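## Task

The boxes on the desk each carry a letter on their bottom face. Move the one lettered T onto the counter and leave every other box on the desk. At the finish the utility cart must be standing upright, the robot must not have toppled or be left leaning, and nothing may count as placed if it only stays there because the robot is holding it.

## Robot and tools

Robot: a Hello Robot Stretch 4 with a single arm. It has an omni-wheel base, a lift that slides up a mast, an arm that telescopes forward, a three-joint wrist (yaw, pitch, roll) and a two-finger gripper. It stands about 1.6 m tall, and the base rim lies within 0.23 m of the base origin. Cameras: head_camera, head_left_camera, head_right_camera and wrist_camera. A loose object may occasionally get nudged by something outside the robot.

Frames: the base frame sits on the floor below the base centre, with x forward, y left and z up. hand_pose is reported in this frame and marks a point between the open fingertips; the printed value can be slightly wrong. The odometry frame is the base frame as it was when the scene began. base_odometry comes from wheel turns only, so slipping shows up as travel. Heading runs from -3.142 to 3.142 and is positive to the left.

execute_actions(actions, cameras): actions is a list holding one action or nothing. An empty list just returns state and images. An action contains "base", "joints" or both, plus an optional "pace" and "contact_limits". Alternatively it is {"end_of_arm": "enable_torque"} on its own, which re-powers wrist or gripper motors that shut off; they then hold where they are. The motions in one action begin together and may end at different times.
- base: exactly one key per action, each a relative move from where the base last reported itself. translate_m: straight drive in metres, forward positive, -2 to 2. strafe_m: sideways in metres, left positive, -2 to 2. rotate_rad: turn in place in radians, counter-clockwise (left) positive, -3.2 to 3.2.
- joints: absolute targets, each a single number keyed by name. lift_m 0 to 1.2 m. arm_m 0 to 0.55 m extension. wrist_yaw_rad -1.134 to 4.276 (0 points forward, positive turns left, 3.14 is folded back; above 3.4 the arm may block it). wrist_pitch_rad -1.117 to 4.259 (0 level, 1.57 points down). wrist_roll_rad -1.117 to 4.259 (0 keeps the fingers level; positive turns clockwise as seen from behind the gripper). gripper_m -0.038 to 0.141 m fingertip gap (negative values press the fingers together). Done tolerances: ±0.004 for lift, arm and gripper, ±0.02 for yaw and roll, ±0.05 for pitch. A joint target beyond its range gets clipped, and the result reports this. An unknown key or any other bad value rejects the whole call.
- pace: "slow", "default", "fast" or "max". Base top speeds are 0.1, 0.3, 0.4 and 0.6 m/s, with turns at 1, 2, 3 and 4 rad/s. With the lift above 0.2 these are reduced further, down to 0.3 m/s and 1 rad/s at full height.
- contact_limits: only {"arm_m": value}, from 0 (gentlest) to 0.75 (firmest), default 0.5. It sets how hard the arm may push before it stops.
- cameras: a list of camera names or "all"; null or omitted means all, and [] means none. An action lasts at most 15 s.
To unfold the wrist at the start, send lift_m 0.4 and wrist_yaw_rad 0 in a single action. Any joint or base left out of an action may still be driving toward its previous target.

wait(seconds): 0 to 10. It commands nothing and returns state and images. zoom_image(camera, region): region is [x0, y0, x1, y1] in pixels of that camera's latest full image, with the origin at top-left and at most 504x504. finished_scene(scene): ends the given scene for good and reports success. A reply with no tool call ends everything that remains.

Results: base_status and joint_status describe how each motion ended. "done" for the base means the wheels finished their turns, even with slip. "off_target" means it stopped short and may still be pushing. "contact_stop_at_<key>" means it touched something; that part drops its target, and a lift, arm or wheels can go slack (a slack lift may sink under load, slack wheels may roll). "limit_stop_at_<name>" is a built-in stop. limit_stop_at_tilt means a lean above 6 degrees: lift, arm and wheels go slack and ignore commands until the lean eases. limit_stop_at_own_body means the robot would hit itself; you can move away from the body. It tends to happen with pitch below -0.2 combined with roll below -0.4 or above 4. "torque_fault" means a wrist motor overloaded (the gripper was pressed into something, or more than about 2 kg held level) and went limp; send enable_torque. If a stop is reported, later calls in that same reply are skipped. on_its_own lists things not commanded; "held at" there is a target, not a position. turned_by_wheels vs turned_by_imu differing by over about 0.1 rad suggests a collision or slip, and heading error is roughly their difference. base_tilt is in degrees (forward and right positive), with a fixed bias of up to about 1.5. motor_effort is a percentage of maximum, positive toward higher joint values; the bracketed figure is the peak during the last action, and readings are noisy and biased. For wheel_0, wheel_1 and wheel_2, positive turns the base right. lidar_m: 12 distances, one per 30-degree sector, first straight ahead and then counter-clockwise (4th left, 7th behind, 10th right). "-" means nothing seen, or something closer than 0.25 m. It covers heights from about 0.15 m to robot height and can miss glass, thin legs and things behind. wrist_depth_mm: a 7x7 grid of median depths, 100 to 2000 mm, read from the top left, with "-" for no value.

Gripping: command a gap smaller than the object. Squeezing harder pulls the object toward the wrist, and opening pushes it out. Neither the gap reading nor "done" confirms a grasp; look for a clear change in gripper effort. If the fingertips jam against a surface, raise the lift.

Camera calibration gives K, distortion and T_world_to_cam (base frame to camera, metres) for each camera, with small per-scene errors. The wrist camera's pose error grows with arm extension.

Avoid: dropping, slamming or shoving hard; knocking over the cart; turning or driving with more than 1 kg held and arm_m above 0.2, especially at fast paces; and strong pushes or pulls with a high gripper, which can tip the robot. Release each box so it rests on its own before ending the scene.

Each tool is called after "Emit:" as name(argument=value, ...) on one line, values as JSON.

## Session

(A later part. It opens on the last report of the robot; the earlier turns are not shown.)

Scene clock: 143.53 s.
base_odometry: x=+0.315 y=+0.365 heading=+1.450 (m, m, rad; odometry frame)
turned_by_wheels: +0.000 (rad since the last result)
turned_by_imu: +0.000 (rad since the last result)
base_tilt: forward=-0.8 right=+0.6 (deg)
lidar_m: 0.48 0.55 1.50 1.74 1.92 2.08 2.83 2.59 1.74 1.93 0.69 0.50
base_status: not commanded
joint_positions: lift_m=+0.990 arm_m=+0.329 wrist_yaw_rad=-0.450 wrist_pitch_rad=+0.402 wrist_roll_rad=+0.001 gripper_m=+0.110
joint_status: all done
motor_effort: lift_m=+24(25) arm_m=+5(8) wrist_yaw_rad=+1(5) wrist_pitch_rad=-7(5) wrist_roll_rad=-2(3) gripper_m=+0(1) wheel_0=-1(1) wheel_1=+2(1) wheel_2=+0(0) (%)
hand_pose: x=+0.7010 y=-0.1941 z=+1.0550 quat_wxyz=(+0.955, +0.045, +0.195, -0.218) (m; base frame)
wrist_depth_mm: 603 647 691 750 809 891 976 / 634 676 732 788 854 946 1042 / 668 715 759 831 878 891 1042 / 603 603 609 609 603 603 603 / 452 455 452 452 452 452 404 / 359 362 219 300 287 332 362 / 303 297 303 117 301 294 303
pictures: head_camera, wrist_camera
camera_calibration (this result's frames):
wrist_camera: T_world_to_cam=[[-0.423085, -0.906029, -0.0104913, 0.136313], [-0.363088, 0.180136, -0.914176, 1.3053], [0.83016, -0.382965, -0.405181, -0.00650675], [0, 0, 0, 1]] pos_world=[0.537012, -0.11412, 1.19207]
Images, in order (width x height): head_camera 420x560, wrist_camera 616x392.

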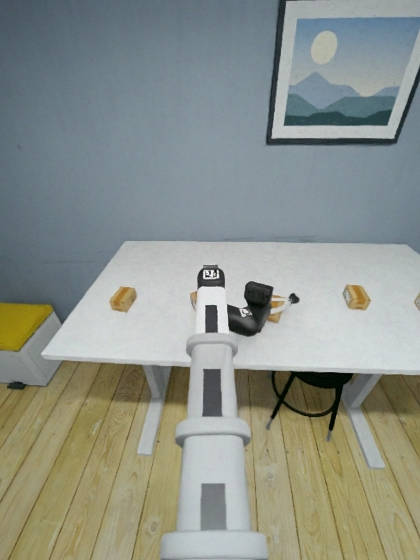

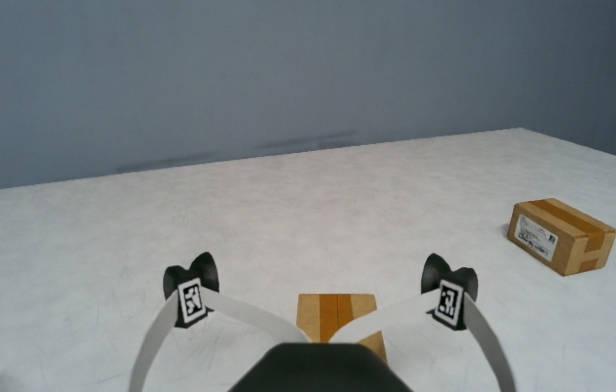

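Emit:
execute_actions(actions=[{"joints":{"lift_m":0.918,"wrist_yaw_rad":-0.49,"gripper_m":0.095}}], cameras=["wrist_camera"])

Emit:
execute_actions(actions=[{"joints":{"gripper_m":0.02}}], cameras=["wrist_camera"])

Emit:
execute_actions(actions=[{"joints":{"lift_m":0.96,"wrist_pitch_rad":0.1},"pace":"fast"}], cameras=[])

Emit:
execute_actions(actions=[{"joints":{"wrist_roll_rad":3.0,"wrist_pitch_rad":-0.4,"arm_m":0.12,"wrist_yaw_rad":-0.2},"pace":"fast"}], cameras=["head_camera"])

Emit:
zoom_image(camera="head_camera", region=[220, 200, 340, 320])

Scene clock: 152.07 s.
base_odometry: x=+0.315 y=+0.365 heading=+1.450 (m, m, rad; odometry frame)
turned_by_wheels: +0.000 (rad since the last result)
turned_by_imu: +0.001 (rad since the last result)
base_tilt: forward=-0.9 right=+0.7 (deg)
lidar_m: 0.48 0.53 1.51 1.75 1.90 2.10 2.84 2.58 1.76 1.93 0.66 0.50
base_status: not commanded
joint_positions: lift_m=+0.918 arm_m=+0.329 wrist_yaw_rad=-0.490 wrist_pitch_rad=+0.402 wrist_roll_rad=+0.001 gripper_m=+0.095
joint_status: all done
motor_effort: lift_m=+16(23) arm_m=+6(5) wrist_yaw_rad=+2(1) wrist_pitch_rad=-7(6) wrist_roll_rad=-2(4) gripper_m=-1(1) wheel_0=-1(1) wheel_1=+1(1) wheel_2=+0(0) (%)
hand_pose: x=+0.6930 y=-0.2020 z=+0.9836 quat_wxyz=(+0.951, +0.049, +0.194, -0.238) (m; base frame)
wrist_depth_mm: 603 647 699 768 854 931 1042 / 634 683 741 809 891 976 1118 / 640 640 634 634 627 627 627 / 427 427 427 424 424 424 379 / 319 320 320 226 304 320 317 / 254 254 196 204 202 244 253 / 214 211 213 116 213 205 214
pictures: wrist_camera
camera_calibration (this result's frames):
wrist_camera: T_world_to_cam=[[-0.459011, -0.888369, -0.0104912, 0.153531], [-0.355587, 0.194524, -0.914176, 1.23636], [0.814167, -0.415886, -0.405181, -0.027427], [0, 0, 0, 1]] pos_world=[0.532435, -0.115515, 1.12075]
Images, in order (width x height): wrist_camera 616x392.

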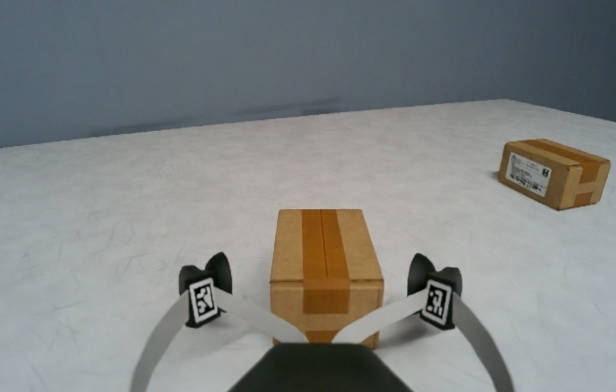

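Scene clock: 153.63 s.
base_odometry: x=+0.315 y=+0.365 heading=+1.450 (m, m, rad; odometry frame)
turned_by_wheels: +0.000 (rad since the last result)
turned_by_imu: +0.000 (rad since the last result)
base_tilt: forward=-0.9 right=+0.5 (deg)
lidar_m: 0.49 0.53 1.51 1.75 1.92 2.07 2.84 2.57 1.73 1.94 0.67 0.50
base_status: not commanded
joint_positions: lift_m=+0.918 arm_m=+0.329 wrist_yaw_rad=-0.490 wrist_pitch_rad=+0.403 wrist_roll_rad=+0.001 gripper_m=+0.021
joint_status: all done
motor_effort: lift_m=+16(16) arm_m=+6(6) wrist_yaw_rad=+3(1) wrist_pitch_rad=-7(9) wrist_roll_rad=-2(3) gripper_m=-22(22) wheel_0=-1(1) wheel_1=+1(1) wheel_2=+0(0) (%)
hand_pose: x=+0.6930 y=-0.2020 z=+0.9835 quat_wxyz=(+0.951, +0.049, +0.194, -0.238) (m; base frame)
wrist_depth_mm: 603 654 707 759 842 917 1042 / 634 683 750 809 891 976 1118 / 634 640 627 627 627 627 634 / 427 427 424 424 421 421 382 / 317 319 319 219 303 317 315 / 254 255 185 193 188 243 252 / 213 205 213 118 212 204 213
pictures: wrist_camera
camera_calibration (this result's frames):
wrist_camera: T_world_to_cam=[[-0.459202, -0.88827, -0.0104961, 0.153632], [-0.355876, 0.194775, -0.91401, 1.23632], [0.813932, -0.41598, -0.405555, -0.0268997], [0, 0, 0, 1]] pos_world=[0.53242, -0.115527, 1.12071]
Images, in order (width x height): wrist_camera 616x392.

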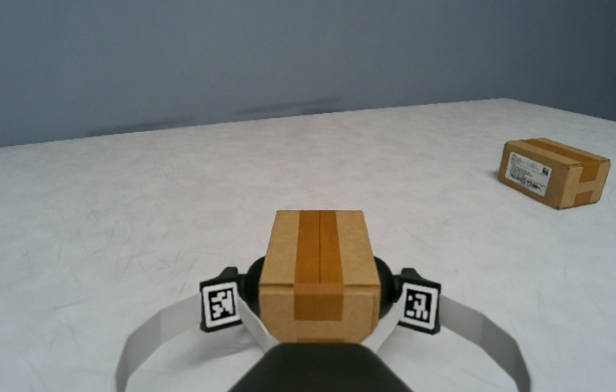

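Scene clock: 154.50 s.
base_odometry: x=+0.315 y=+0.365 heading=+1.450 (m, m, rad; odometry frame)
turned_by_wheels: +0.000 (rad since the last result)
turned_by_imu: +0.000 (rad since the last result)
base_tilt: forward=-0.9 right=+0.6 (deg)
lidar_m: 0.49 0.54 1.49 1.76 1.91 2.08 2.83 2.59 1.74 1.93 0.68 0.51
base_status: not commanded
joint_positions: lift_m=+0.960 arm_m=+0.329 wrist_yaw_rad=-0.490 wrist_pitch_rad=+0.104 wrist_roll_rad=+0.000 gripper_m=+0.021
joint_status: all done
motor_effort: lift_m=+25(21) arm_m=+6(6) wrist_yaw_rad=+3(2) wrist_pitch_rad=-9(15) wrist_roll_rad=-1(3) gripper_m=-23(23) wheel_0=-1(1) wheel_1=+2(1) wheel_2=+0(0) (%)
hand_pose: x=+0.7120 y=-0.2121 z=+1.1080 quat_wxyz=(+0.969, +0.013, +0.050, -0.242) (m; base frame)
wrist_depth_mm: 640 683 741 809 878 991 1118 / 640 691 759 842 904 1025 1118 / 661 699 768 831 931 1025 1160 / 661 715 778 842 931 1060 1205 / 676 732 778 218 820 917 1182 / 564 574 185 193 189 455 574 / 430 399 427 118 427 404 389
pictures: none
No camera images: the call's "cameras" was empty. Leave "cameras" out to get every camera's image.

Scene clock: 156.80 s.
base_odometry: x=+0.315 y=+0.365 heading=+1.450 (m, m, rad; odometry frame)
turned_by_wheels: +0.000 (rad since the last result)
turned_by_imu: +0.001 (rad since the last result)
base_tilt: forward=-0.8 right=+0.6 (deg)
lidar_m: 0.48 0.54 1.49 1.75 1.89 2.09 2.83 2.57 1.75 1.94 0.68 0.50
base_status: not commanded
joint_positions: lift_m=+0.960 arm_m=+0.121 wrist_yaw_rad=-0.200 wrist_pitch_rad=-0.397 wrist_roll_rad=+2.999 gripper_m=+0.021
joint_status: all done
motor_effort: lift_m=+25(25) arm_m=-6(6) wrist_yaw_rad=+2(10) wrist_pitch_rad=-8(17) wrist_roll_rad=+3(8) gripper_m=-23(22) wheel_0=-1(1) wheel_1=+1(1) wheel_2=+0(0) (%)
hand_pose: x=+0.5353 y=-0.1386 z=+1.2494 quat_wxyz=(+0.089, +0.972, -0.112, +0.189) (m; base frame)
wrist_depth_mm: 1042 976 946 891 842 820 788 / 1098 1042 991 946 891 854 831 / 1182 1098 1042 991 946 904 866 / 1255 1182 1098 1008 1008 960 904 / 1366 1255 1160 217 1042 991 960 / 1464 1397 185 193 189 1060 1008 / 1499 1464 1366 118 1182 1160 1078
pictures: head_camera
Images, in order (width x height): head_camera 420x560.

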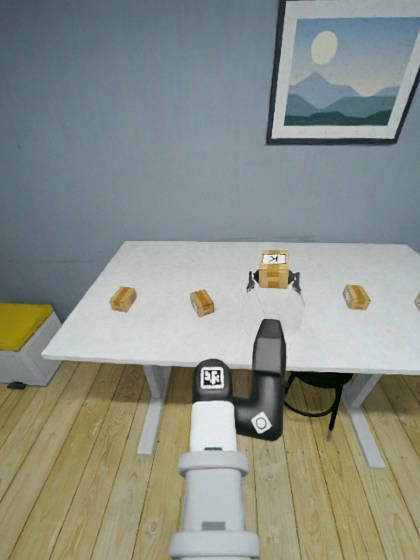

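Region (220, 200, 340, 320) of head_camera's 420x560 image, scaled by 4.200, with more detail than that image has.

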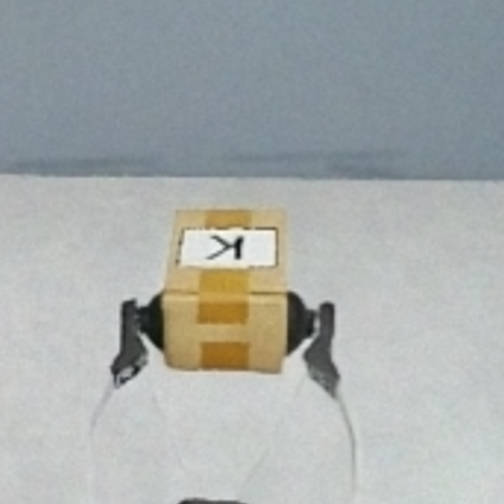

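Emit:
execute_actions(actions=[{"joints":{"wrist_roll_rad":0,"wrist_pitch_rad":0.15,"arm_m":0.33,"wrist_yaw_rad":-0.49},"pace":"fast"}], cameras=[])

Emit:
execute_actions(actions=[{"joints":{"wrist_pitch_rad":0.4,"lift_m":0.922},"pace":"slow"}], cameras=[])

Emit:
execute_actions(actions=[{"joints":{"lift_m":0.919,"gripper_m":0.08}}], cameras=[])

Emit:
execute_actions(actions=[{"joints":{"lift_m":0.99,"gripper_m":0.11},"pace":"fast"}], cameras=[])

Emit:
execute_actions(actions=[{"base":{"strafe_m":-0.4},"joints":{"wrist_yaw_rad":-0.2,"arm_m":0.33},"pace":"fast"}], cameras=["head_camera","wrist_camera"])

Scene clock: 170.17 s.
base_odometry: x=+0.315 y=+0.365 heading=+1.450 (m, m, rad; odometry frame)
turned_by_wheels: +0.000 (rad since the last result)
turned_by_imu: +0.002 (rad since the last result)
base_tilt: forward=-0.9 right=+0.6 (deg)
lidar_m: 0.48 0.53 1.51 1.75 1.90 2.07 2.84 2.59 1.75 1.93 0.67 0.50
base_status: not commanded
joint_positions: lift_m=+0.960 arm_m=+0.329 wrist_yaw_rad=-0.490 wrist_pitch_rad=+0.153 wrist_roll_rad=+0.001 gripper_m=+0.021
joint_status: all done
motor_effort: lift_m=+25(25) arm_m=+5(6) wrist_yaw_rad=+1(3) wrist_pitch_rad=-8(8) wrist_roll_rad=-3(12) gripper_m=-24(24) wheel_0=-1(1) wheel_1=+1(1) wheel_2=+0(0) (%)
hand_pose: x=+0.7104 y=-0.2113 z=+1.0939 quat_wxyz=(+0.967, +0.019, +0.074, -0.242) (m; base frame)
wrist_depth_mm: 627 683 732 798 866 976 1098 / 640 691 750 820 904 1008 1118 / 647 699 768 842 931 1042 1160 / 661 715 788 854 960 1060 1182 / 668 707 750 217 691 750 750 / 500 508 185 193 189 442 407 / 389 366 389 118 389 368 384
pictures: none
No camera images: the call's "cameras" was empty. Leave "cameras" out to get every camera's image.

Scene clock: 171.33 s.
base_odometry: x=+0.315 y=+0.365 heading=+1.450 (m, m, rad; odometry frame)
turned_by_wheels: +0.000 (rad since the last result)
turned_by_imu: +0.000 (rad since the last result)
base_tilt: forward=-0.8 right=+0.6 (deg)
lidar_m: 0.48 0.52 1.52 1.75 1.90 2.07 2.84 2.58 1.75 1.93 0.66 0.49
base_status: not commanded
joint_positions: lift_m=+0.922 arm_m=+0.329 wrist_yaw_rad=-0.490 wrist_pitch_rad=+0.403 wrist_roll_rad=+0.001 gripper_m=+0.021
joint_status: all done
motor_effort: lift_m=+16(26) arm_m=+6(6) wrist_yaw_rad=+1(4) wrist_pitch_rad=-7(8) wrist_roll_rad=+0(1) gripper_m=-23(23) wheel_0=-1(1) wheel_1=+1(1) wheel_2=+0(0) (%)
hand_pose: x=+0.6930 y=-0.2020 z=+0.9875 quat_wxyz=(+0.951, +0.049, +0.194, -0.238) (m; base frame)
wrist_depth_mm: 609 654 707 768 842 946 1025 / 634 676 750 820 904 976 1098 / 647 654 640 640 634 640 647 / 436 433 433 433 433 430 382 / 325 327 327 218 310 324 324 / 259 260 185 193 189 249 258 / 219 209 218 118 216 208 221
pictures: none
No camera images: the call's "cameras" was empty. Leave "cameras" out to get every camera's image.

Scene clock: 172.73 s.
base_odometry: x=+0.315 y=+0.365 heading=+1.450 (m, m, rad; odometry frame)
turned_by_wheels: +0.000 (rad since the last result)
turned_by_imu: +0.000 (rad since the last result)
base_tilt: forward=-0.8 right=+0.6 (deg)
lidar_m: 0.48 0.53 1.50 1.73 1.90 2.08 2.83 2.59 1.73 1.92 0.66 0.50
base_status: not commanded
joint_positions: lift_m=+0.919 arm_m=+0.329 wrist_yaw_rad=-0.490 wrist_pitch_rad=+0.403 wrist_roll_rad=+0.001 gripper_m=+0.080
joint_status: all done
motor_effort: lift_m=+17(18) arm_m=+6(6) wrist_yaw_rad=+2(1) wrist_pitch_rad=-7(10) wrist_roll_rad=+0(3) gripper_m=-3(22) wheel_0=-1(1) wheel_1=+1(1) wheel_2=+0(0) (%)
hand_pose: x=+0.6930 y=-0.2020 z=+0.9845 quat_wxyz=(+0.951, +0.049, +0.194, -0.238) (m; base frame)
wrist_depth_mm: 609 640 707 768 831 946 1042 / 634 683 750 809 891 976 1118 / 647 654 634 634 634 640 640 / 430 430 427 424 427 424 382 / 320 320 320 228 322 319 319 / 255 257 195 204 197 246 254 / 216 207 213 116 213 206 215
pictures: none
No camera images: the call's "cameras" was empty. Leave "cameras" out to get every camera's image.

Scene clock: 173.87 s.
base_odometry: x=+0.315 y=+0.365 heading=+1.450 (m, m, rad; odometry frame)
turned_by_wheels: +0.000 (rad since the last result)
turned_by_imu: +0.000 (rad since the last result)
base_tilt: forward=-0.7 right=+0.6 (deg)
lidar_m: 0.48 0.55 1.51 1.75 1.91 2.10 2.84 2.59 1.75 1.92 0.65 0.50
base_status: not commanded
joint_positions: lift_m=+0.990 arm_m=+0.329 wrist_yaw_rad=-0.490 wrist_pitch_rad=+0.402 wrist_roll_rad=+0.001 gripper_m=+0.110
joint_status: all done
motor_effort: lift_m=+24(27) arm_m=+5(5) wrist_yaw_rad=+0(1) wrist_pitch_rad=-5(6) wrist_roll_rad=-1(2) gripper_m=-3(2) wheel_0=-1(1) wheel_1=+1(1) wheel_2=+0(0) (%)
hand_pose: x=+0.6930 y=-0.2020 z=+1.0549 quat_wxyz=(+0.951, +0.049, +0.194, -0.238) (m; base frame)
wrist_depth_mm: 609 654 699 768 831 917 1025 / 634 691 750 809 891 991 1098 / 661 723 768 820 878 891 1118 / 609 609 603 609 603 603 597 / 452 455 455 455 452 449 407 / 362 364 219 289 336 334 359 / 306 297 303 117 301 293 301
pictures: none
No camera images: the call's "cameras" was empty. Leave "cameras" out to get every camera's image.

Scene clock: 176.30 s.
base_odometry: x=+0.712 y=+0.316 heading=+1.450 (m, m, rad; odometry frame)
turned_by_wheels: +0.000 (rad since the last result)
turned_by_imu: +0.001 (rad since the last result)
base_tilt: forward=-0.9 right=+0.7 (deg)
lidar_m: 0.46 0.51 0.72 2.15 2.34 2.55 2.88 1.67 1.39 1.53 0.63 0.48
base_status: done
joint_positions: lift_m=+0.990 arm_m=+0.329 wrist_yaw_rad=-0.200 wrist_pitch_rad=+0.402 wrist_roll_rad=+0.001 gripper_m=+0.110
joint_status: all done
motor_effort: lift_m=+23(24) arm_m=+5(6) wrist_yaw_rad=+2(3) wrist_pitch_rad=-6(5) wrist_roll_rad=+0(5) gripper_m=-2(2) wheel_0=+0(9) wheel_1=+1(10) wheel_2=+0(1) (%)
hand_pose: x=+0.7427 y=-0.1385 z=+1.0550 quat_wxyz=(+0.975, +0.020, +0.199, -0.098) (m; base frame)
wrist_depth_mm: 615 627 640 661 668 691 707 / 640 654 676 691 715 732 750 / 683 699 723 741 759 768 798 / 609 603 603 603 603 603 597 / 455 452 459 455 452 452 452 / 359 362 213 287 334 330 359 / 304 297 303 117 310 294 303
pictures: head_camera, wrist_camera
camera_calibration (this result's frames):
wrist_camera: T_world_to_cam=[[-0.186497, -0.982399, -0.0105587, 0.0181419], [-0.396318, 0.0850619, -0.914164, 1.32197], [0.898972, -0.166305, -0.405206, -0.0409002], [0, 0, 0, 1]] pos_world=[0.564072, -0.101429, 1.19212]
Images, in order (width x height): head_camera 420x560, wrist_camera 616x392.

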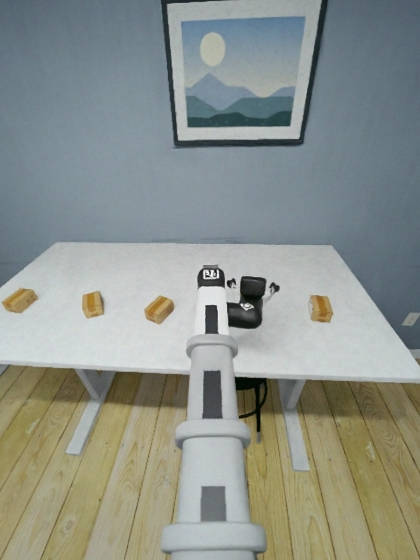

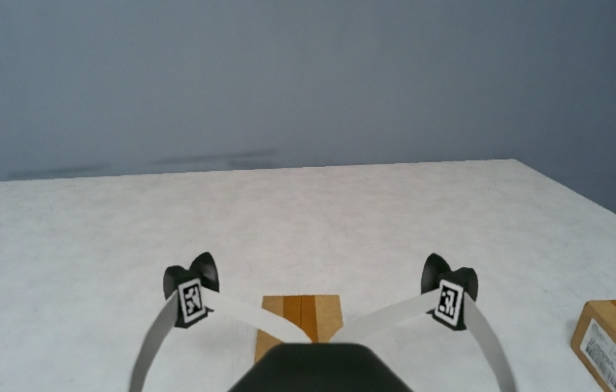

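Box 4 is about 1.3 cm left of centre; correcting with yaw while descending.

Emit:
execute_actions(actions=[{"joints":{"lift_m":0.918,"wrist_yaw_rad":-0.155,"gripper_m":0.095,"arm_m":0.327}}], cameras=["wrist_camera"])

Emit:
execute_actions(actions=[{"joints":{"gripper_m":0.02}}], cameras=["wrist_camera"])

Emit:
execute_actions(actions=[{"joints":{"lift_m":0.96,"wrist_pitch_rad":0.1},"pace":"fast"}], cameras=[])

Emit:
execute_actions(actions=[{"joints":{"wrist_roll_rad":3.0,"wrist_pitch_rad":-0.4,"arm_m":0.12,"wrist_yaw_rad":-0.2},"pace":"fast"}])

Emit:
zoom_image(camera="head_camera", region=[220, 200, 340, 320])

Scene clock: 184.43 s.
base_odometry: x=+0.712 y=+0.316 heading=+1.450 (m, m, rad; odometry frame)
turned_by_wheels: +0.000 (rad since the last result)
turned_by_imu: +0.001 (rad since the last result)
base_tilt: forward=-0.9 right=+0.6 (deg)
lidar_m: 0.46 0.50 0.75 2.14 2.34 2.56 2.87 1.66 1.40 1.53 0.64 0.47
base_status: not commanded
joint_positions: lift_m=+0.918 arm_m=+0.328 wrist_yaw_rad=-0.155 wrist_pitch_rad=+0.402 wrist_roll_rad=+0.001 gripper_m=+0.095
joint_status: all done
motor_effort: lift_m=+16(26) arm_m=-6(7) wrist_yaw_rad=+3(7) wrist_pitch_rad=-7(8) wrist_roll_rad=-2(3) gripper_m=+0(3) wheel_0=+0(0) wheel_1=+1(1) wheel_2=+0(0) (%)
hand_pose: x=+0.7477 y=-0.1274 z=+0.9836 quat_wxyz=(+0.977, +0.016, +0.199, -0.076) (m; base frame)
wrist_depth_mm: 627 640 640 654 661 676 683 / 661 676 683 691 707 707 715 / 654 640 634 627 627 627 627 / 427 427 424 424 421 421 421 / 319 320 320 226 304 319 315 / 255 255 196 195 194 242 251 / 215 211 213 116 212 205 213
pictures: wrist_camera
camera_calibration (this result's frames):
wrist_camera: T_world_to_cam=[[-0.14221, -0.98978, -0.0105571, -0.00488856], [-0.399725, 0.0671823, -0.91417, 1.25805], [0.905537, -0.125784, -0.405194, -0.0722551], [0, 0, 0, 1]] pos_world=[0.567609, -0.0984459, 1.12074]
Images, in order (width x height): wrist_camera 616x392.

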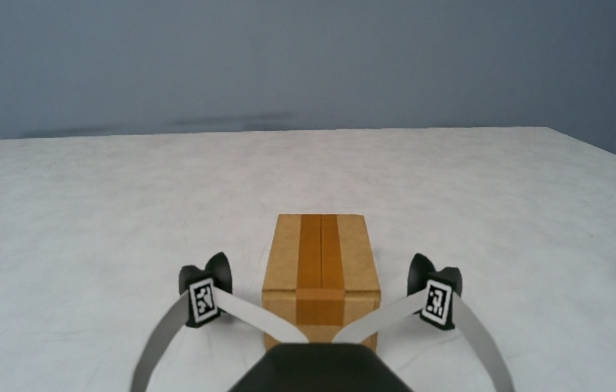

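Scene clock: 186.00 s.
base_odometry: x=+0.712 y=+0.316 heading=+1.450 (m, m, rad; odometry frame)
turned_by_wheels: +0.000 (rad since the last result)
turned_by_imu: +0.000 (rad since the last result)
base_tilt: forward=-0.8 right=+0.7 (deg)
lidar_m: 0.45 0.49 0.73 2.16 2.33 2.56 2.88 1.67 1.40 1.53 0.65 0.48
base_status: not commanded
joint_positions: lift_m=+0.918 arm_m=+0.328 wrist_yaw_rad=-0.155 wrist_pitch_rad=+0.403 wrist_roll_rad=+0.001 gripper_m=+0.021
joint_status: all done
motor_effort: lift_m=+16(16) arm_m=-6(6) wrist_yaw_rad=+3(2) wrist_pitch_rad=-8(8) wrist_roll_rad=-3(1) gripper_m=-22(24) wheel_0=+0(0) wheel_1=+1(1) wheel_2=+0(0) (%)
hand_pose: x=+0.7476 y=-0.1274 z=+0.9835 quat_wxyz=(+0.977, +0.016, +0.199, -0.076) (m; base frame)
wrist_depth_mm: 627 634 640 654 654 668 676 / 668 668 683 691 699 699 715 / 640 634 634 621 627 627 627 / 424 424 424 421 421 421 421 / 319 319 319 217 303 315 314 / 253 254 183 184 183 242 251 / 214 204 213 119 211 204 212
pictures: wrist_camera
camera_calibration (this result's frames):
wrist_camera: T_world_to_cam=[[-0.142195, -0.989782, -0.0105628, -0.00489], [-0.40014, 0.067239, -0.913984, 1.25805], [0.905356, -0.125737, -0.405612, -0.0717058], [0, 0, 0, 1]] pos_world=[0.56762, -0.0984462, 1.1207]
Images, in order (width x height): wrist_camera 616x392.

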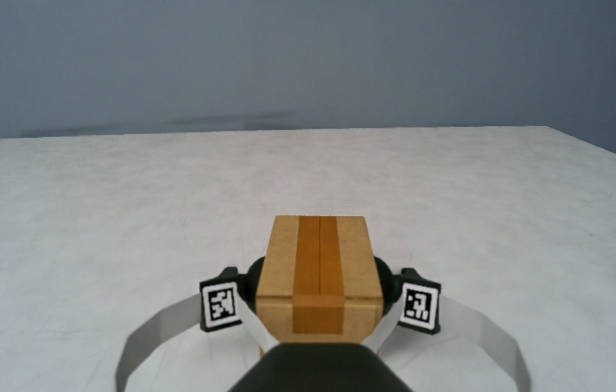

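Scene clock: 186.87 s.
base_odometry: x=+0.712 y=+0.316 heading=+1.450 (m, m, rad; odometry frame)
turned_by_wheels: +0.000 (rad since the last result)
turned_by_imu: +0.000 (rad since the last result)
base_tilt: forward=-0.8 right=+0.6 (deg)
lidar_m: 0.45 0.51 0.74 2.15 2.34 2.56 2.88 1.67 1.39 1.53 0.66 0.47
base_status: not commanded
joint_positions: lift_m=+0.960 arm_m=+0.328 wrist_yaw_rad=-0.155 wrist_pitch_rad=+0.104 wrist_roll_rad=+0.001 gripper_m=+0.021
joint_status: all done
motor_effort: lift_m=+25(36) arm_m=-6(6) wrist_yaw_rad=+2(3) wrist_pitch_rad=-9(15) wrist_roll_rad=-1(1) gripper_m=-24(25) wheel_0=+0(0) wheel_1=+1(1) wheel_2=+0(0) (%)
hand_pose: x=+0.7689 y=-0.1307 z=+1.1080 quat_wxyz=(+0.996, +0.004, +0.052, -0.077) (m; base frame)
wrist_depth_mm: 661 676 683 683 699 715 723 / 676 683 699 699 715 723 732 / 691 699 699 707 723 741 750 / 699 707 707 715 732 741 759 / 707 715 732 217 750 768 778 / 569 574 183 183 183 539 569 / 427 399 424 118 427 402 442
pictures: none
No camera images: the call's "cameras" was empty. Leave "cameras" out to get every camera's image.

Scene clock: 189.17 s.
base_odometry: x=+0.712 y=+0.316 heading=+1.450 (m, m, rad; odometry frame)
turned_by_wheels: +0.000 (rad since the last result)
turned_by_imu: +0.001 (rad since the last result)
base_tilt: forward=-0.8 right=+0.6 (deg)
lidar_m: 0.46 0.49 0.73 2.16 2.34 2.56 2.87 1.67 1.38 1.53 0.63 0.47
base_status: not commanded
joint_positions: lift_m=+0.960 arm_m=+0.121 wrist_yaw_rad=-0.200 wrist_pitch_rad=-0.397 wrist_roll_rad=+2.999 gripper_m=+0.021
joint_status: all done
motor_effort: lift_m=+25(25) arm_m=-6(7) wrist_yaw_rad=+2(1) wrist_pitch_rad=-9(15) wrist_roll_rad=+1(7) gripper_m=-24(23) wheel_0=+0(0) wheel_1=+0(1) wheel_2=+0(0) (%)
hand_pose: x=+0.5353 y=-0.1386 z=+1.2494 quat_wxyz=(+0.089, +0.972, -0.112, +0.189) (m; base frame)
wrist_depth_mm: 991 960 904 866 831 788 759 / 1060 1008 960 904 866 831 798 / 1138 1078 1025 960 931 878 842 / 1205 1160 1060 991 946 904 878 / 1308 1229 1138 216 976 960 931 / 1464 1308 183 184 183 1008 991 / 1499 1430 1366 119 1138 1118 1042
pictures: head_camera, head_left_camera, head_right_camera, wrist_camera
camera_calibration (this result's frames):
wrist_camera: T_world_to_cam=[[0.263339, 0.957112, -0.120789, 0.147127], [-0.361336, 0.213953, 0.907557, -0.859384], [0.894477, -0.19535, 0.402181, -0.786078], [0, 0, 0, 1]] pos_world=[0.353858, -0.11051, 1.11386]
Images, in order (width x height): head_camera 420x560, head_left_camera 420x672, head_right_camera 420x672, wrist_camera 616x392.

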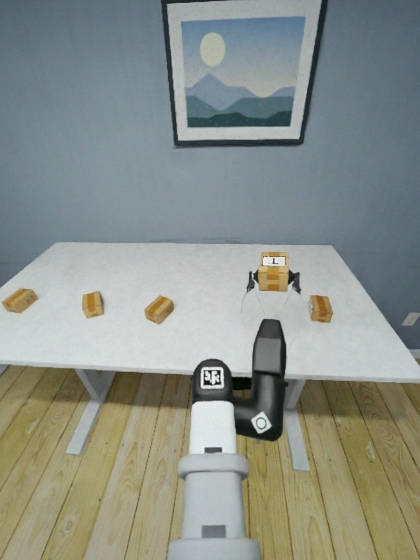

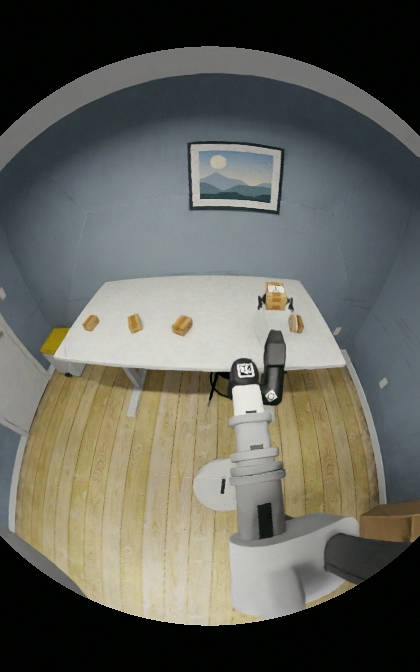

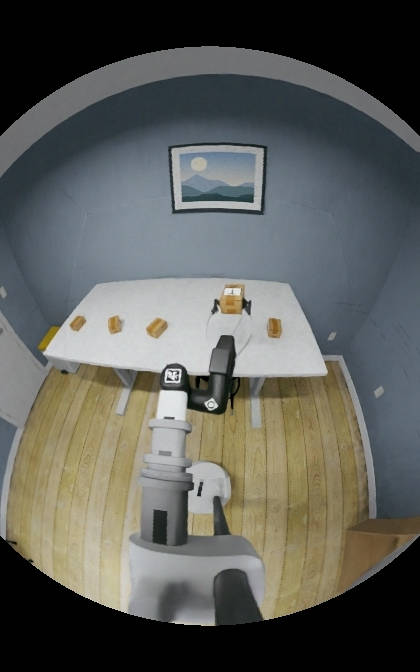

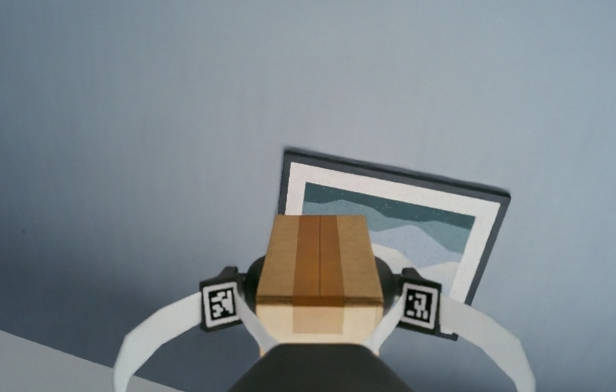

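Region (220, 200, 340, 320) of head_camera's 420x560 image, scaled by 4.200, with more detail than that image has.

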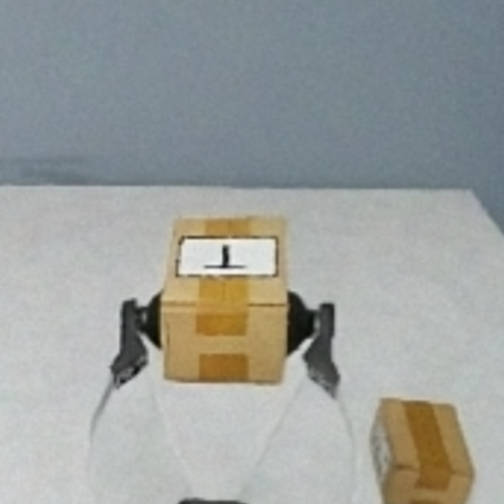

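Emit:
execute_actions(actions=[{"base":{"rotate_rad":-3.14},"joints":{"wrist_roll_rad":0,"wrist_pitch_rad":0,"arm_m":0,"wrist_yaw_rad":0,"lift_m":0.98},"pace":"fast"}])

Scene clock: 195.63 s.
base_odometry: x=+0.712 y=+0.316 heading=-1.690 (m, m, rad; odometry frame)
turned_by_wheels: -3.140 (rad since the last result)
turned_by_imu: -3.107 (rad since the last result)
base_tilt: forward=-0.9 right=+0.7 (deg)
lidar_m: 2.83 1.64 1.38 1.54 0.65 0.50 0.47 0.50 0.73 2.15 2.32 2.55
base_status: done
joint_positions: lift_m=+0.980 arm_m=+0.001 wrist_yaw_rad=+0.000 wrist_pitch_rad=+0.003 wrist_roll_rad=+0.001 gripper_m=+0.021
joint_status: all done
motor_effort: lift_m=+24(32) arm_m=-6(6) wrist_yaw_rad=+3(9) wrist_pitch_rad=-10(11) wrist_roll_rad=-2(8) gripper_m=-23(24) wheel_0=+1(4) wheel_1=+0(7) wheel_2=-1(5) (%)
hand_pose: x=+0.4607 y=-0.0874 z=+1.1570 quat_wxyz=(+1.000, +0.000, +0.002, +0.000) (m; base frame)
wrist_depth_mm: - - - - - - - / - - - - - - - / - - - - - - - / - - - - - - - / - - - 217 - - - / - - 183 184 183 - - / - - - 118 - - -
pictures: head_camera, head_left_camera, head_right_camera, wrist_camera
camera_calibration (this result's frames):
wrist_camera: T_world_to_cam=[[0.0157955, -0.999863, -0.00486499, -0.0845092], [-0.0183123, 0.00457549, -0.999822, 1.21703], [0.999708, 0.0158818, -0.0182376, -0.215837], [0, 0, 0, 1]] pos_world=[0.239396, -0.0866383, 1.21247]
Images, in order (width x height): head_camera 420x560, head_left_camera 420x672, head_right_camera 420x672, wrist_camera 616x392.

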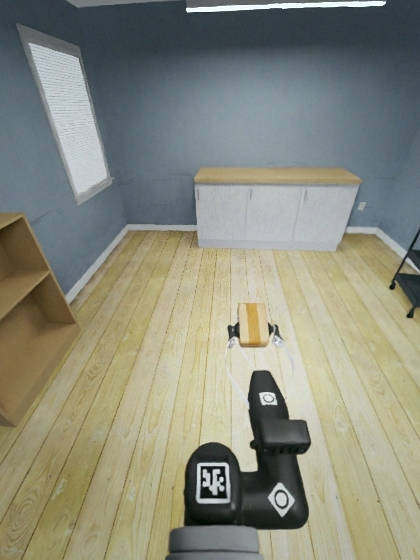

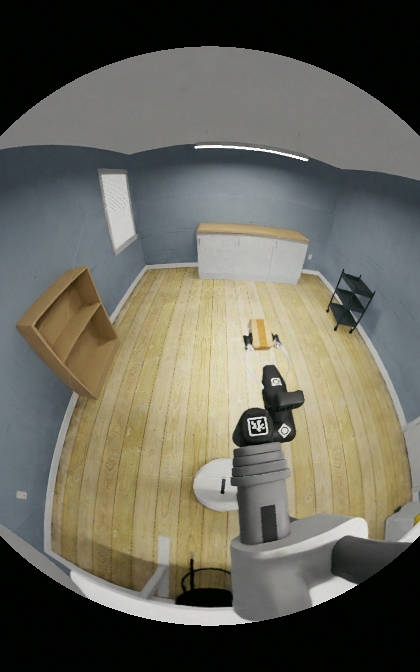

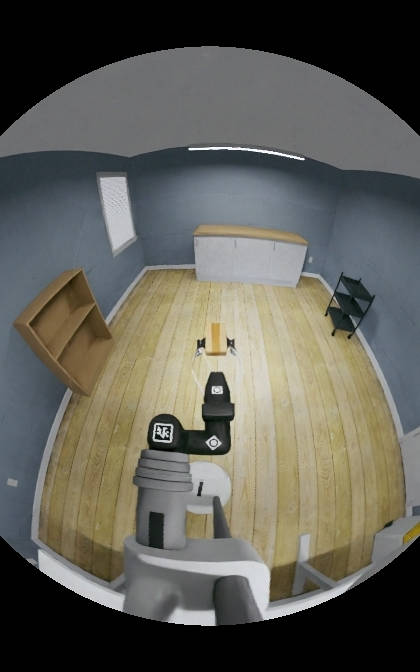

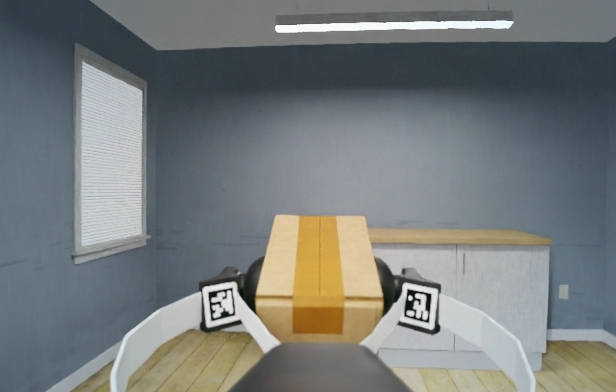

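Emit:
execute_actions(actions=[{"base":{"translate_m":2.0},"joints":{"wrist_pitch_rad":0.4,"arm_m":0.54,"wrist_yaw_rad":-0.1,"lift_m":0.95},"pace":"fast"}], cameras=["head_camera","wrist_camera"])

Scene clock: 211.77 s.
base_odometry: x=+0.475 y=-1.669 heading=-1.690 (m, m, rad; odometry frame)
turned_by_wheels: +0.000 (rad since the last result)
turned_by_imu: -0.003 (rad since the last result)
base_tilt: forward=-0.7 right=+0.6 (deg)
lidar_m: 0.84 1.56 1.43 1.40 1.24 1.73 3.02 2.95 2.37 1.76 1.09 0.86
base_status: done
joint_positions: lift_m=+0.950 arm_m=+0.539 wrist_yaw_rad=-0.100 wrist_pitch_rad=+0.403 wrist_roll_rad=+0.001 gripper_m=+0.021
joint_status: all done
motor_effort: lift_m=+17(17) arm_m=+5(6) wrist_yaw_rad=+1(1) wrist_pitch_rad=-9(7) wrist_roll_rad=-2(4) gripper_m=-25(21) wheel_0=+0(6) wheel_1=+1(3) wheel_2=+1(10) (%)
hand_pose: x=+0.9652 y=-0.1134 z=+1.0153 quat_wxyz=(+0.979, +0.010, +0.200, -0.049) (m; base frame)
wrist_depth_mm: 640 640 654 654 654 654 654 / 683 683 683 683 683 691 699 / 723 723 732 732 732 732 732 / 759 640 597 603 603 597 591 / 798 449 455 218 430 445 445 / 359 362 183 183 182 345 357 / 303 291 301 118 301 290 301
pictures: head_camera, wrist_camera
camera_calibration (this result's frames):
wrist_camera: T_world_to_cam=[[-0.0870833, -0.996145, -0.010585, -0.0136559], [-0.403533, 0.0449877, -0.913858, 1.37389], [0.910811, -0.0753103, -0.405895, -0.253302], [0, 0, 0, 1]] pos_world=[0.783932, -0.0944877, 1.15258]
Images, in order (width x height): head_camera 420x560, wrist_camera 616x392.

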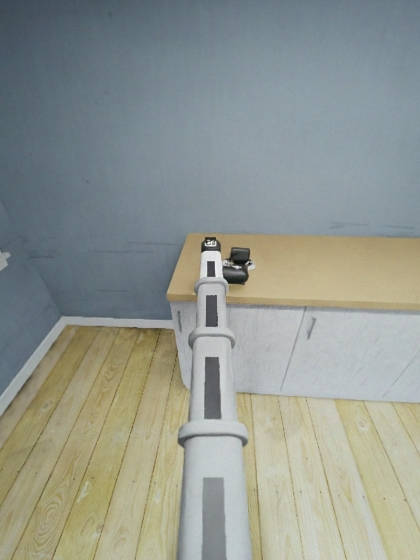

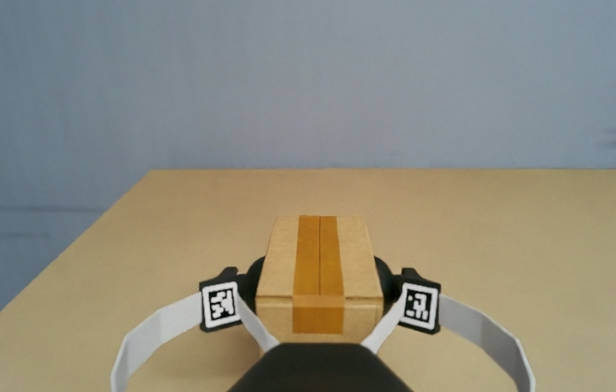

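Emit:
execute_actions(actions=[{"base":{"translate_m":0.06},"joints":{"lift_m":0.884}}], cameras=["wrist_camera"])

Scene clock: 215.50 s.
base_odometry: x=+0.467 y=-1.729 heading=-1.690 (m, m, rad; odometry frame)
turned_by_wheels: +0.000 (rad since the last result)
turned_by_imu: +0.001 (rad since the last result)
base_tilt: forward=-0.8 right=+0.7 (deg)
lidar_m: 0.77 1.50 1.43 1.40 1.28 1.71 3.35 3.07 1.77 1.78 1.03 0.79
base_status: done
joint_positions: lift_m=+0.884 arm_m=+0.539 wrist_yaw_rad=-0.100 wrist_pitch_rad=+0.403 wrist_roll_rad=+0.001 gripper_m=+0.021
joint_status: all done
motor_effort: lift_m=+17(18) arm_m=+6(6) wrist_yaw_rad=+2(3) wrist_pitch_rad=-7(7) wrist_roll_rad=-2(2) gripper_m=-24(24) wheel_0=+0(3) wheel_1=+0(6) wheel_2=+0(9) (%)
hand_pose: x=+0.9653 y=-0.1134 z=+0.9494 quat_wxyz=(+0.979, +0.010, +0.200, -0.049) (m; base frame)
wrist_depth_mm: 591 591 597 597 597 597 597 / 621 634 627 634 627 634 634 / 661 654 647 654 654 654 661 / 676 436 436 436 436 430 430 / 327 329 329 217 312 325 325 / 263 263 183 184 182 251 259 / 220 211 220 118 218 210 223
pictures: wrist_camera
camera_calibration (this result's frames):
wrist_camera: T_world_to_cam=[[-0.0870894, -0.996144, -0.010585, -0.0143487], [-0.403533, 0.0449901, -0.913858, 1.31364], [0.910811, -0.075316, -0.405895, -0.280072], [0, 0, 0, 1]] pos_world=[0.783941, -0.0944881, 1.08665]
Images, in order (width x height): wrist_camera 616x392.

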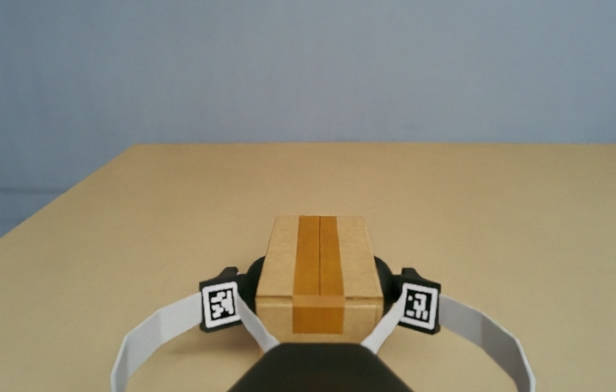

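Emit:
execute_actions(actions=[{"joints":{"lift_m":0.879,"gripper_m":0.085}}], cameras=[])

Emit:
execute_actions(actions=[{"joints":{"lift_m":0.94,"arm_m":0.35},"pace":"fast"}])

Scene clock: 220.27 s.
base_odometry: x=+0.467 y=-1.729 heading=-1.690 (m, m, rad; odometry frame)
turned_by_wheels: +0.000 (rad since the last result)
turned_by_imu: +0.001 (rad since the last result)
base_tilt: forward=-0.9 right=+0.6 (deg)
lidar_m: 0.78 1.48 1.43 1.39 1.28 1.73 3.36 3.07 1.78 1.76 1.03 0.78
base_status: not commanded
joint_positions: lift_m=+0.879 arm_m=+0.539 wrist_yaw_rad=-0.100 wrist_pitch_rad=+0.402 wrist_roll_rad=+0.001 gripper_m=+0.085
joint_status: all done
motor_effort: lift_m=+17(14) arm_m=+6(5) wrist_yaw_rad=+3(3) wrist_pitch_rad=-7(9) wrist_roll_rad=-2(3) gripper_m=-2(23) wheel_0=+0(0) wheel_1=+0(0) wheel_2=+0(0) (%)
hand_pose: x=+0.9653 y=-0.1134 z=+0.9445 quat_wxyz=(+0.979, +0.010, +0.200, -0.049) (m; base frame)
wrist_depth_mm: 591 585 591 591 597 603 603 / 627 621 627 627 634 634 634 / 654 654 654 661 654 654 661 / 683 427 427 427 424 421 421 / 320 320 322 227 304 317 315 / 255 256 196 196 193 245 252 / 215 213 214 116 213 206 213
pictures: none
No camera images: the call's "cameras" was empty. Leave "cameras" out to get every camera's image.

Scene clock: 221.67 s.
base_odometry: x=+0.467 y=-1.729 heading=-1.690 (m, m, rad; odometry frame)
turned_by_wheels: +0.000 (rad since the last result)
turned_by_imu: +0.000 (rad since the last result)
base_tilt: forward=-0.7 right=+0.6 (deg)
lidar_m: 0.79 1.48 1.42 1.39 1.28 1.73 3.36 3.07 1.80 1.78 1.04 0.81
base_status: not commanded
joint_positions: lift_m=+0.940 arm_m=+0.351 wrist_yaw_rad=-0.100 wrist_pitch_rad=+0.402 wrist_roll_rad=+0.001 gripper_m=+0.085
joint_status: all done
motor_effort: lift_m=+24(24) arm_m=-6(6) wrist_yaw_rad=+2(2) wrist_pitch_rad=-6(6) wrist_roll_rad=-3(4) gripper_m=-1(3) wheel_0=+0(0) wheel_1=+0(0) wheel_2=+0(0) (%)
hand_pose: x=+0.7773 y=-0.1135 z=+1.0050 quat_wxyz=(+0.979, +0.010, +0.199, -0.049) (m; base frame)
wrist_depth_mm: 768 759 768 768 768 778 768 / 798 809 809 809 820 809 820 / 842 854 842 842 842 842 854 / 917 580 580 544 574 574 574 / 459 436 436 397 436 433 430 / 345 347 196 347 211 332 343 / 291 287 290 116 289 282 290
pictures: head_camera, head_left_camera, head_right_camera, wrist_camera
camera_calibration (this result's frames):
wrist_camera: T_world_to_cam=[[-0.0873514, -0.996121, -0.0105706, -0.0300147], [-0.40265, 0.0450108, -0.914247, 1.28836], [0.911177, -0.0756045, -0.40502, -0.0875309], [0, 0, 0, 1]] pos_world=[0.595891, -0.0945059, 1.14211]
Images, in order (width x height): head_camera 420x560, head_left_camera 420x672, head_right_camera 420x672, wrist_camera 616x392.

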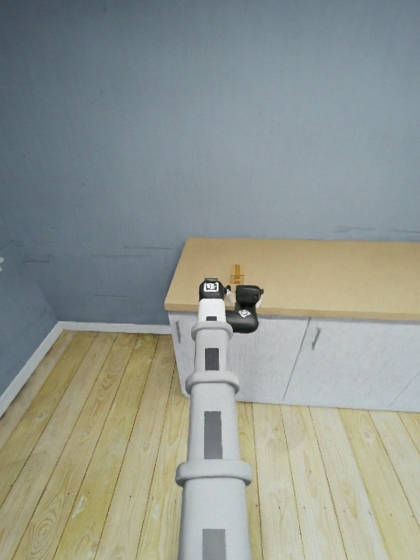

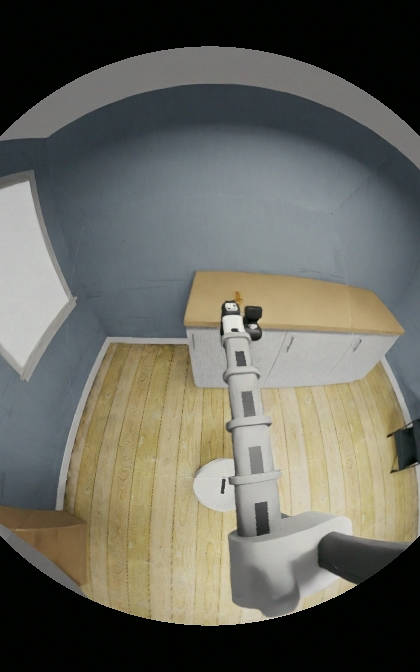

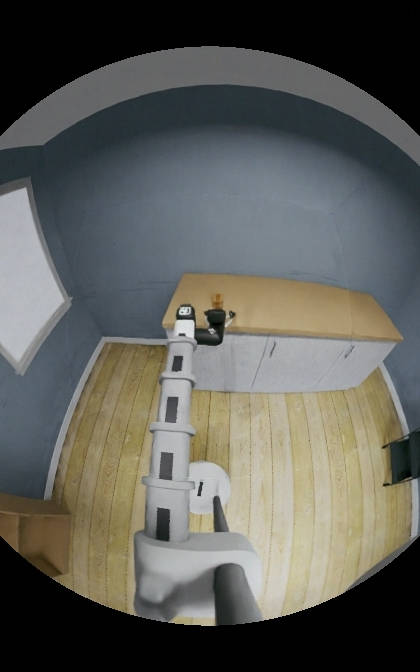

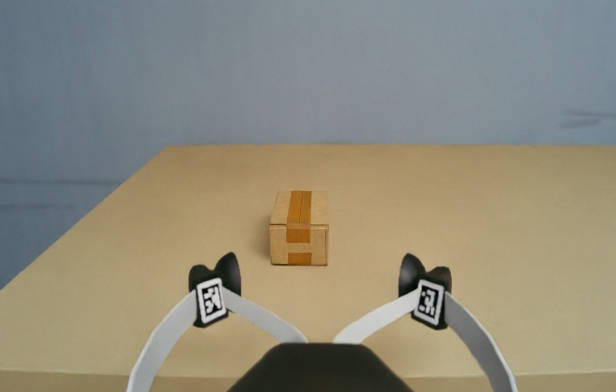

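Emit:
finished_scene(scene=1)

The scene is finished: the task was done.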